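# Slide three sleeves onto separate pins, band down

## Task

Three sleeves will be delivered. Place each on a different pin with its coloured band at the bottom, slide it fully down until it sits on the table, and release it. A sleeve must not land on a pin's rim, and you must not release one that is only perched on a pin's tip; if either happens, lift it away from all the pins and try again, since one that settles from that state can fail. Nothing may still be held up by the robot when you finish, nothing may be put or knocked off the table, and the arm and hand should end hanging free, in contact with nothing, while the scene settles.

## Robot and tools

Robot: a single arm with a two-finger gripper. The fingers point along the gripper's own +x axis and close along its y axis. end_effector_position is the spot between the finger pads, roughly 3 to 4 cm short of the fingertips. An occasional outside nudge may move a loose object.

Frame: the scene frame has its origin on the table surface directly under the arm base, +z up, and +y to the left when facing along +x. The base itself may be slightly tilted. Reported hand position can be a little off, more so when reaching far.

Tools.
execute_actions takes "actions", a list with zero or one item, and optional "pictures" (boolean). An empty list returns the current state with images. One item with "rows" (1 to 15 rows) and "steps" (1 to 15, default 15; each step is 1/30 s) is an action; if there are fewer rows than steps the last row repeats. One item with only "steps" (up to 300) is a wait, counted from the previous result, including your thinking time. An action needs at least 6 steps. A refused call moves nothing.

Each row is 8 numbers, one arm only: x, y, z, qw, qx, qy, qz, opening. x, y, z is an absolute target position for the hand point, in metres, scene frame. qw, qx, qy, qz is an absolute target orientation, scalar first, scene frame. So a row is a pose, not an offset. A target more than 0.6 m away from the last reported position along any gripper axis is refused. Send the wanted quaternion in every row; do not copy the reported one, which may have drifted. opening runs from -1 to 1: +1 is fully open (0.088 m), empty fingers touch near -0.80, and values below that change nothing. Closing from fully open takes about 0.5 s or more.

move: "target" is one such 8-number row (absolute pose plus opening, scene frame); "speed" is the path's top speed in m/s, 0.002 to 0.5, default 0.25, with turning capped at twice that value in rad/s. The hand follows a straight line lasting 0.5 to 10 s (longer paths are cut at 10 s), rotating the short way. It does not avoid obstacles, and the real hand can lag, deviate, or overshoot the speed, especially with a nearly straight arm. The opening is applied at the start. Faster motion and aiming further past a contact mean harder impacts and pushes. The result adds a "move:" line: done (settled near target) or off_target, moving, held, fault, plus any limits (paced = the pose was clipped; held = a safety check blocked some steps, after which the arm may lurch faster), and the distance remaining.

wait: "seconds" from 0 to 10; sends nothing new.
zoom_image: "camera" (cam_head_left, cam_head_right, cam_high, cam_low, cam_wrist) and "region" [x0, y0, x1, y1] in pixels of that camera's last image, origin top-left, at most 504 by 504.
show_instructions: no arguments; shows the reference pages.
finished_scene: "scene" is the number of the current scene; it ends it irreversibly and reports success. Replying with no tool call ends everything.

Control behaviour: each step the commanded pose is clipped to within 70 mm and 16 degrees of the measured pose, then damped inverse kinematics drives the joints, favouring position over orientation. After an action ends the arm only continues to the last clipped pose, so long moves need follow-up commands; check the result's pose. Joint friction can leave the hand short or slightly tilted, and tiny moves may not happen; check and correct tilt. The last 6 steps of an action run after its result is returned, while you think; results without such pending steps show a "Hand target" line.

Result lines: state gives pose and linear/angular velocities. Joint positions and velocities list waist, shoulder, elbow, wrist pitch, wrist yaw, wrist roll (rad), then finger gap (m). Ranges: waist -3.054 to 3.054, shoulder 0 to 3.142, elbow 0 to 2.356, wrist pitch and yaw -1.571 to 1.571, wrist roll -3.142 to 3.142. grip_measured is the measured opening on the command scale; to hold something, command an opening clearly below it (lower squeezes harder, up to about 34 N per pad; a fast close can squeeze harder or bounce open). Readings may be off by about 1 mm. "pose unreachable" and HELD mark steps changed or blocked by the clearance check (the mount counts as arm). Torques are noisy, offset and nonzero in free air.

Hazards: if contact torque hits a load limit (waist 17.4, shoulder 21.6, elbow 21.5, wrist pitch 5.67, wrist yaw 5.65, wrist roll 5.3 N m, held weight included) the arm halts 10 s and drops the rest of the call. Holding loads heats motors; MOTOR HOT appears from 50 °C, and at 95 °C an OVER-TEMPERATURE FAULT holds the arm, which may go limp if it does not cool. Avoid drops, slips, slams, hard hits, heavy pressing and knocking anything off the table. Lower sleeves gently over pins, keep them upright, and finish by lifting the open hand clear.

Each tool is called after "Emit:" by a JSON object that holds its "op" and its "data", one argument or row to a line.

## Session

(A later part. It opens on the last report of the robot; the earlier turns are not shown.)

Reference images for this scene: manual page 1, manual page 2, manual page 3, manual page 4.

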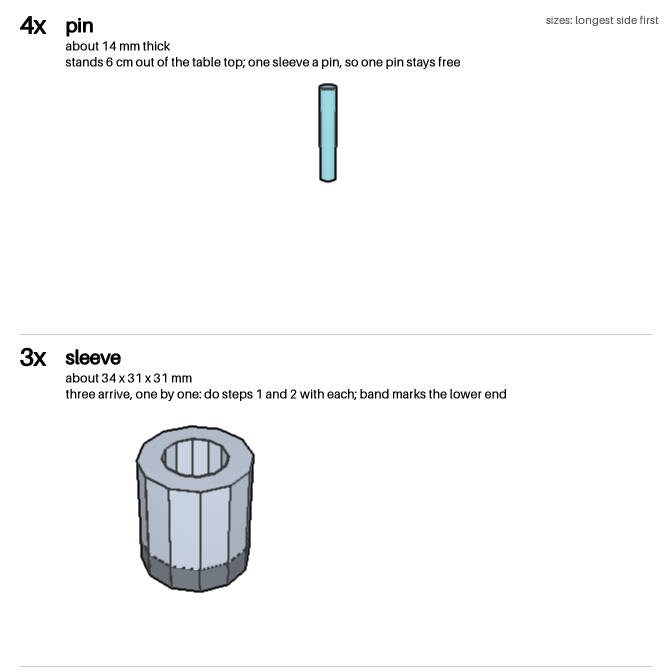

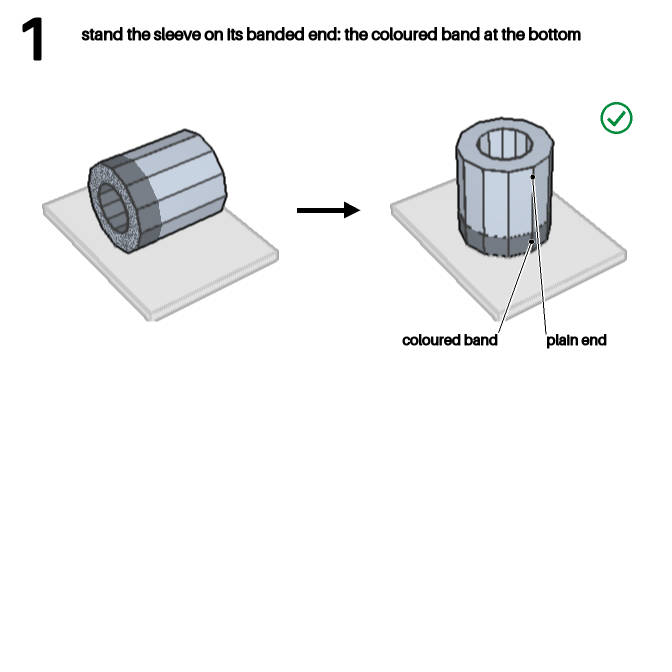

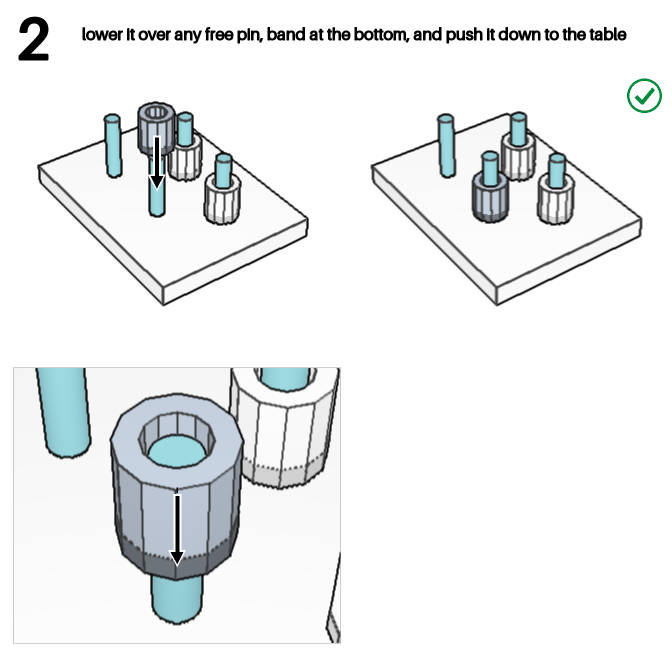

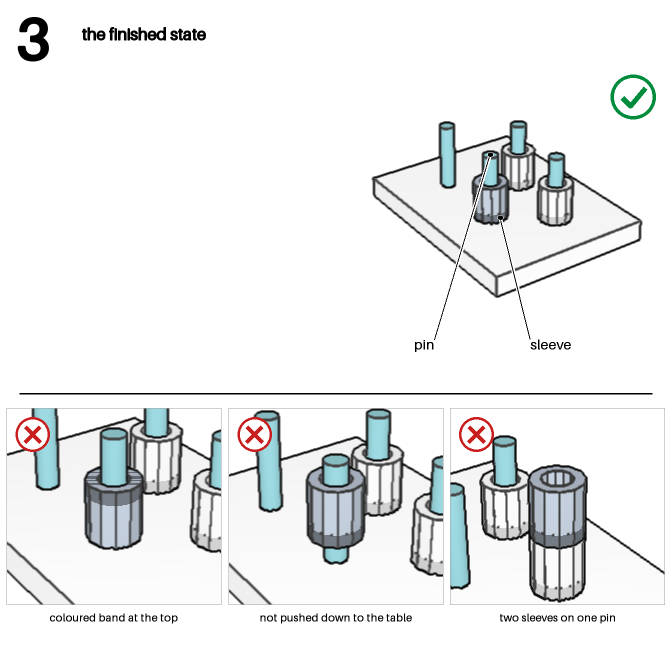

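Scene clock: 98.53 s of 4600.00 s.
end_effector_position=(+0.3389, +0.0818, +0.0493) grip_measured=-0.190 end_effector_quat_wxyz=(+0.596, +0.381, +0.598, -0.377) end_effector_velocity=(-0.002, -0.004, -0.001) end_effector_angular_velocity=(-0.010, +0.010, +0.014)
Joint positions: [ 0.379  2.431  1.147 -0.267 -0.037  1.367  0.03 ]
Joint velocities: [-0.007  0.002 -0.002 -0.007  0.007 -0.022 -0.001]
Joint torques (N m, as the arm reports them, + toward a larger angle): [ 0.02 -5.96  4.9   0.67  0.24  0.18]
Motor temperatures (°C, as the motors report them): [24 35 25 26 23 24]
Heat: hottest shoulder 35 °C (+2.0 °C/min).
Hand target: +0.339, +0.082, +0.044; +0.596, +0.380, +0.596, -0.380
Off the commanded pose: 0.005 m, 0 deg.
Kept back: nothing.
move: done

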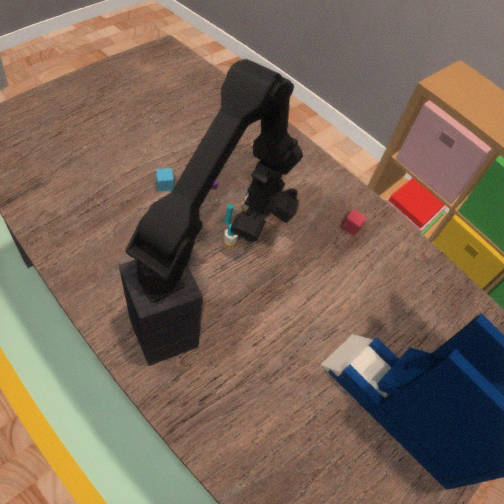

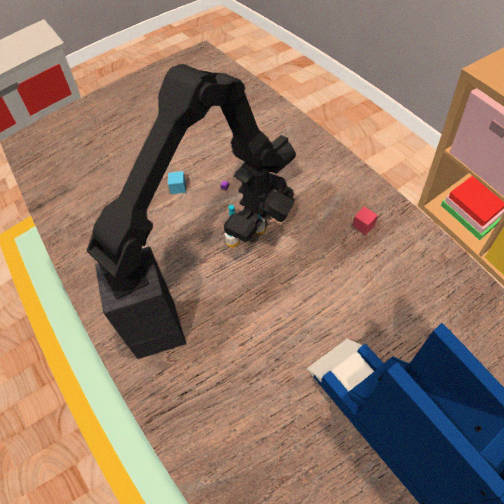

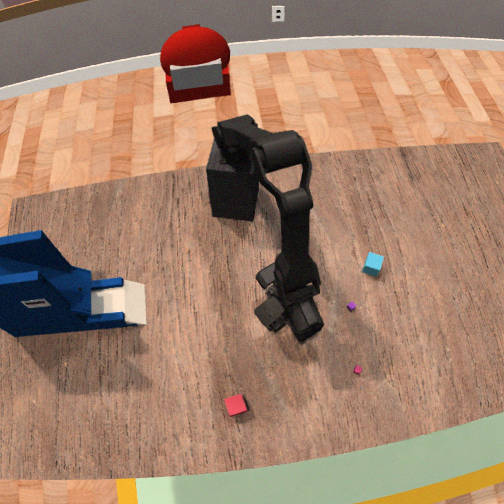

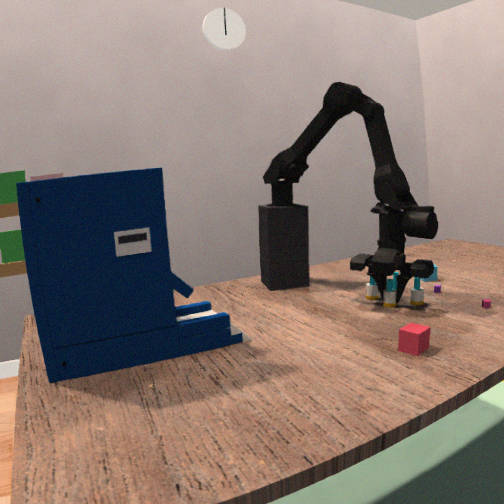

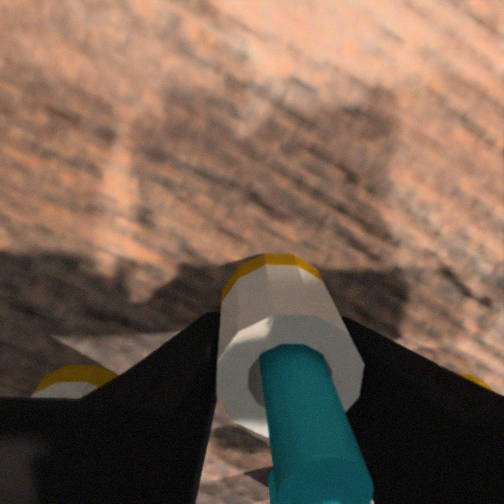

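Emit:
{"op": "execute_actions", "data": {
  "actions": [
    {"rows":[[0.338,0.082,0.042,0.5964,0.3799,0.5964,-0.3799,-0.45],[0.338,0.082,0.042,0.5964,0.3799,0.5964,-0.3799,-0.45],[0.338,0.082,0.042,0.5964,0.3799,0.5964,-0.3799,-0.45],[0.338,0.082,0.042,0.5964,0.3799,0.5964,-0.3799,-0.45],[0.338,0.082,0.047,0.5964,0.3799,0.5964,-0.3799,-0.45],[0.338,0.082,0.048,0.5964,0.3799,0.5964,-0.3799,0.05]],"steps":11}
  ]
}}

Emit:
{"op": "move", "data": {
  "target": [0.338,0.082,0.15,0.5964,0.3799,0.5964,-0.3799,0.05],
  "speed": 0.15
}}

Emit:
{"op": "zoom_image", "data": {
  "camera": "cam_low",
  "region": [350,250,440,320]
}}

Scene clock: 99.07 s of 4600.00 s.
end_effector_position=(+0.3389, +0.0818, +0.0489) grip_measured=-0.190 end_effector_quat_wxyz=(+0.596, +0.382, +0.598, -0.377) end_effector_velocity=(-0.001, -0.000, -0.000) end_effector_angular_velocity=(+0.005, +0.009, +0.005)
Joint positions: [ 0.379  2.432  1.147 -0.265 -0.037  1.367  0.03 ]
Joint velocities: [-0.002  0.002  0.002 -0.007 -0.007 -0.007 -0.   ]
Joint torques (N m, as the arm reports them, + toward a larger angle): [ 0.06 -6.49  4.3   0.97  0.24  0.17]
Motor temperatures (°C, as the motors report them): [24 35 25 26 23 24]
Heat: hottest shoulder 35 °C (+2.0 °C/min).
Steps of this call (steps 1 to 11: nothing new was sent; steps 12 to 16: the first 5 steps of this action). Readings (end_effector_position):
12: (+0.3388, +0.0818, +0.0491)
13: (+0.3387, +0.0818, +0.0489)
15: (+0.3389, +0.0818, +0.0489)
16: the state above

Scene clock: 100.93 s of 4600.00 s.
end_effector_position=(+0.3320, +0.0825, +0.1434) grip_measured=+0.050 end_effector_quat_wxyz=(+0.590, +0.376, +0.603, -0.384) end_effector_velocity=(-0.003, -0.000, +0.005) end_effector_angular_velocity=(+0.006, +0.009, +0.005)
Joint positions: [ 0.378  2.138  1.134 -0.57  -0.036  1.368  0.041]
Joint velocities: [-0.002 -0.017 -0.002 -0.022 -0.007 -0.007 -0.   ]
Joint torques (N m, as the arm reports them, + toward a larger angle): [-0.59 -8.61  5.92 -0.06  0.22 -0.07]
Motor temperatures (°C, as the motors report them): [24 35 25 26 23 24]
Heat: hottest shoulder 35 °C (+2.0 °C/min).
Hand target: +0.338, +0.082, +0.150; +0.596, +0.380, +0.596, -0.380
Off your previous action's commanded pose: 0.002 m, 0 deg at its last step (step 6 of this call).
Off the commanded pose: 0.009 m, 1 deg.
Kept back: nothing.
move: off_target

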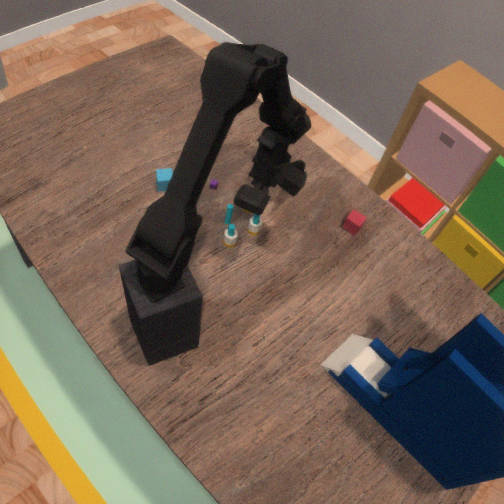

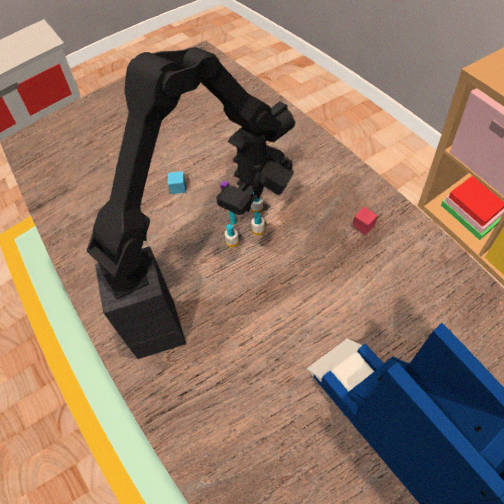

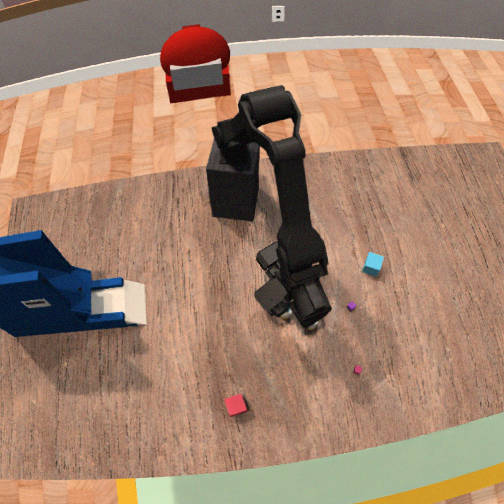

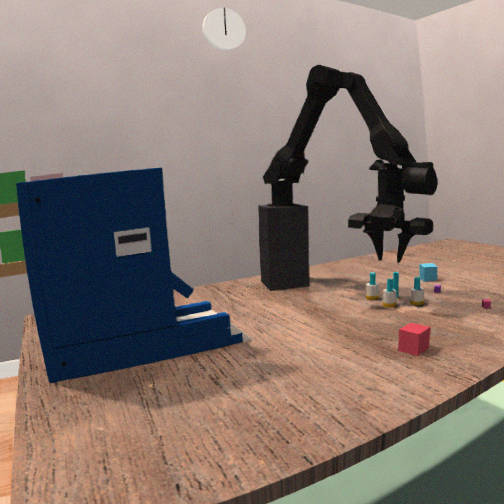

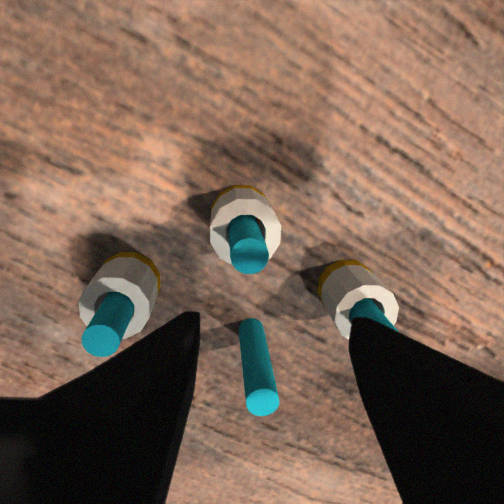

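Region (350, 250, 440, 320) of cam_low's 504x504 image, scaled by 5.600, with more detail than that image has.

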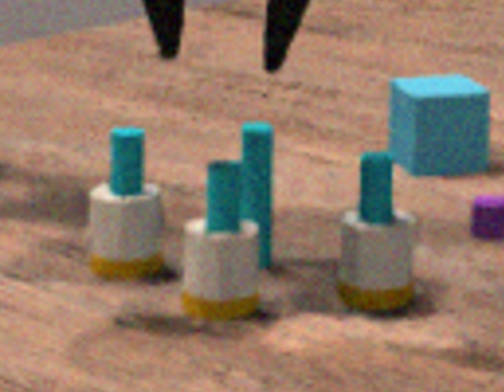

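Emit:
{"op": "finished_scene", "data": {
  "scene": 2
}}

The scene is finished: the task was done.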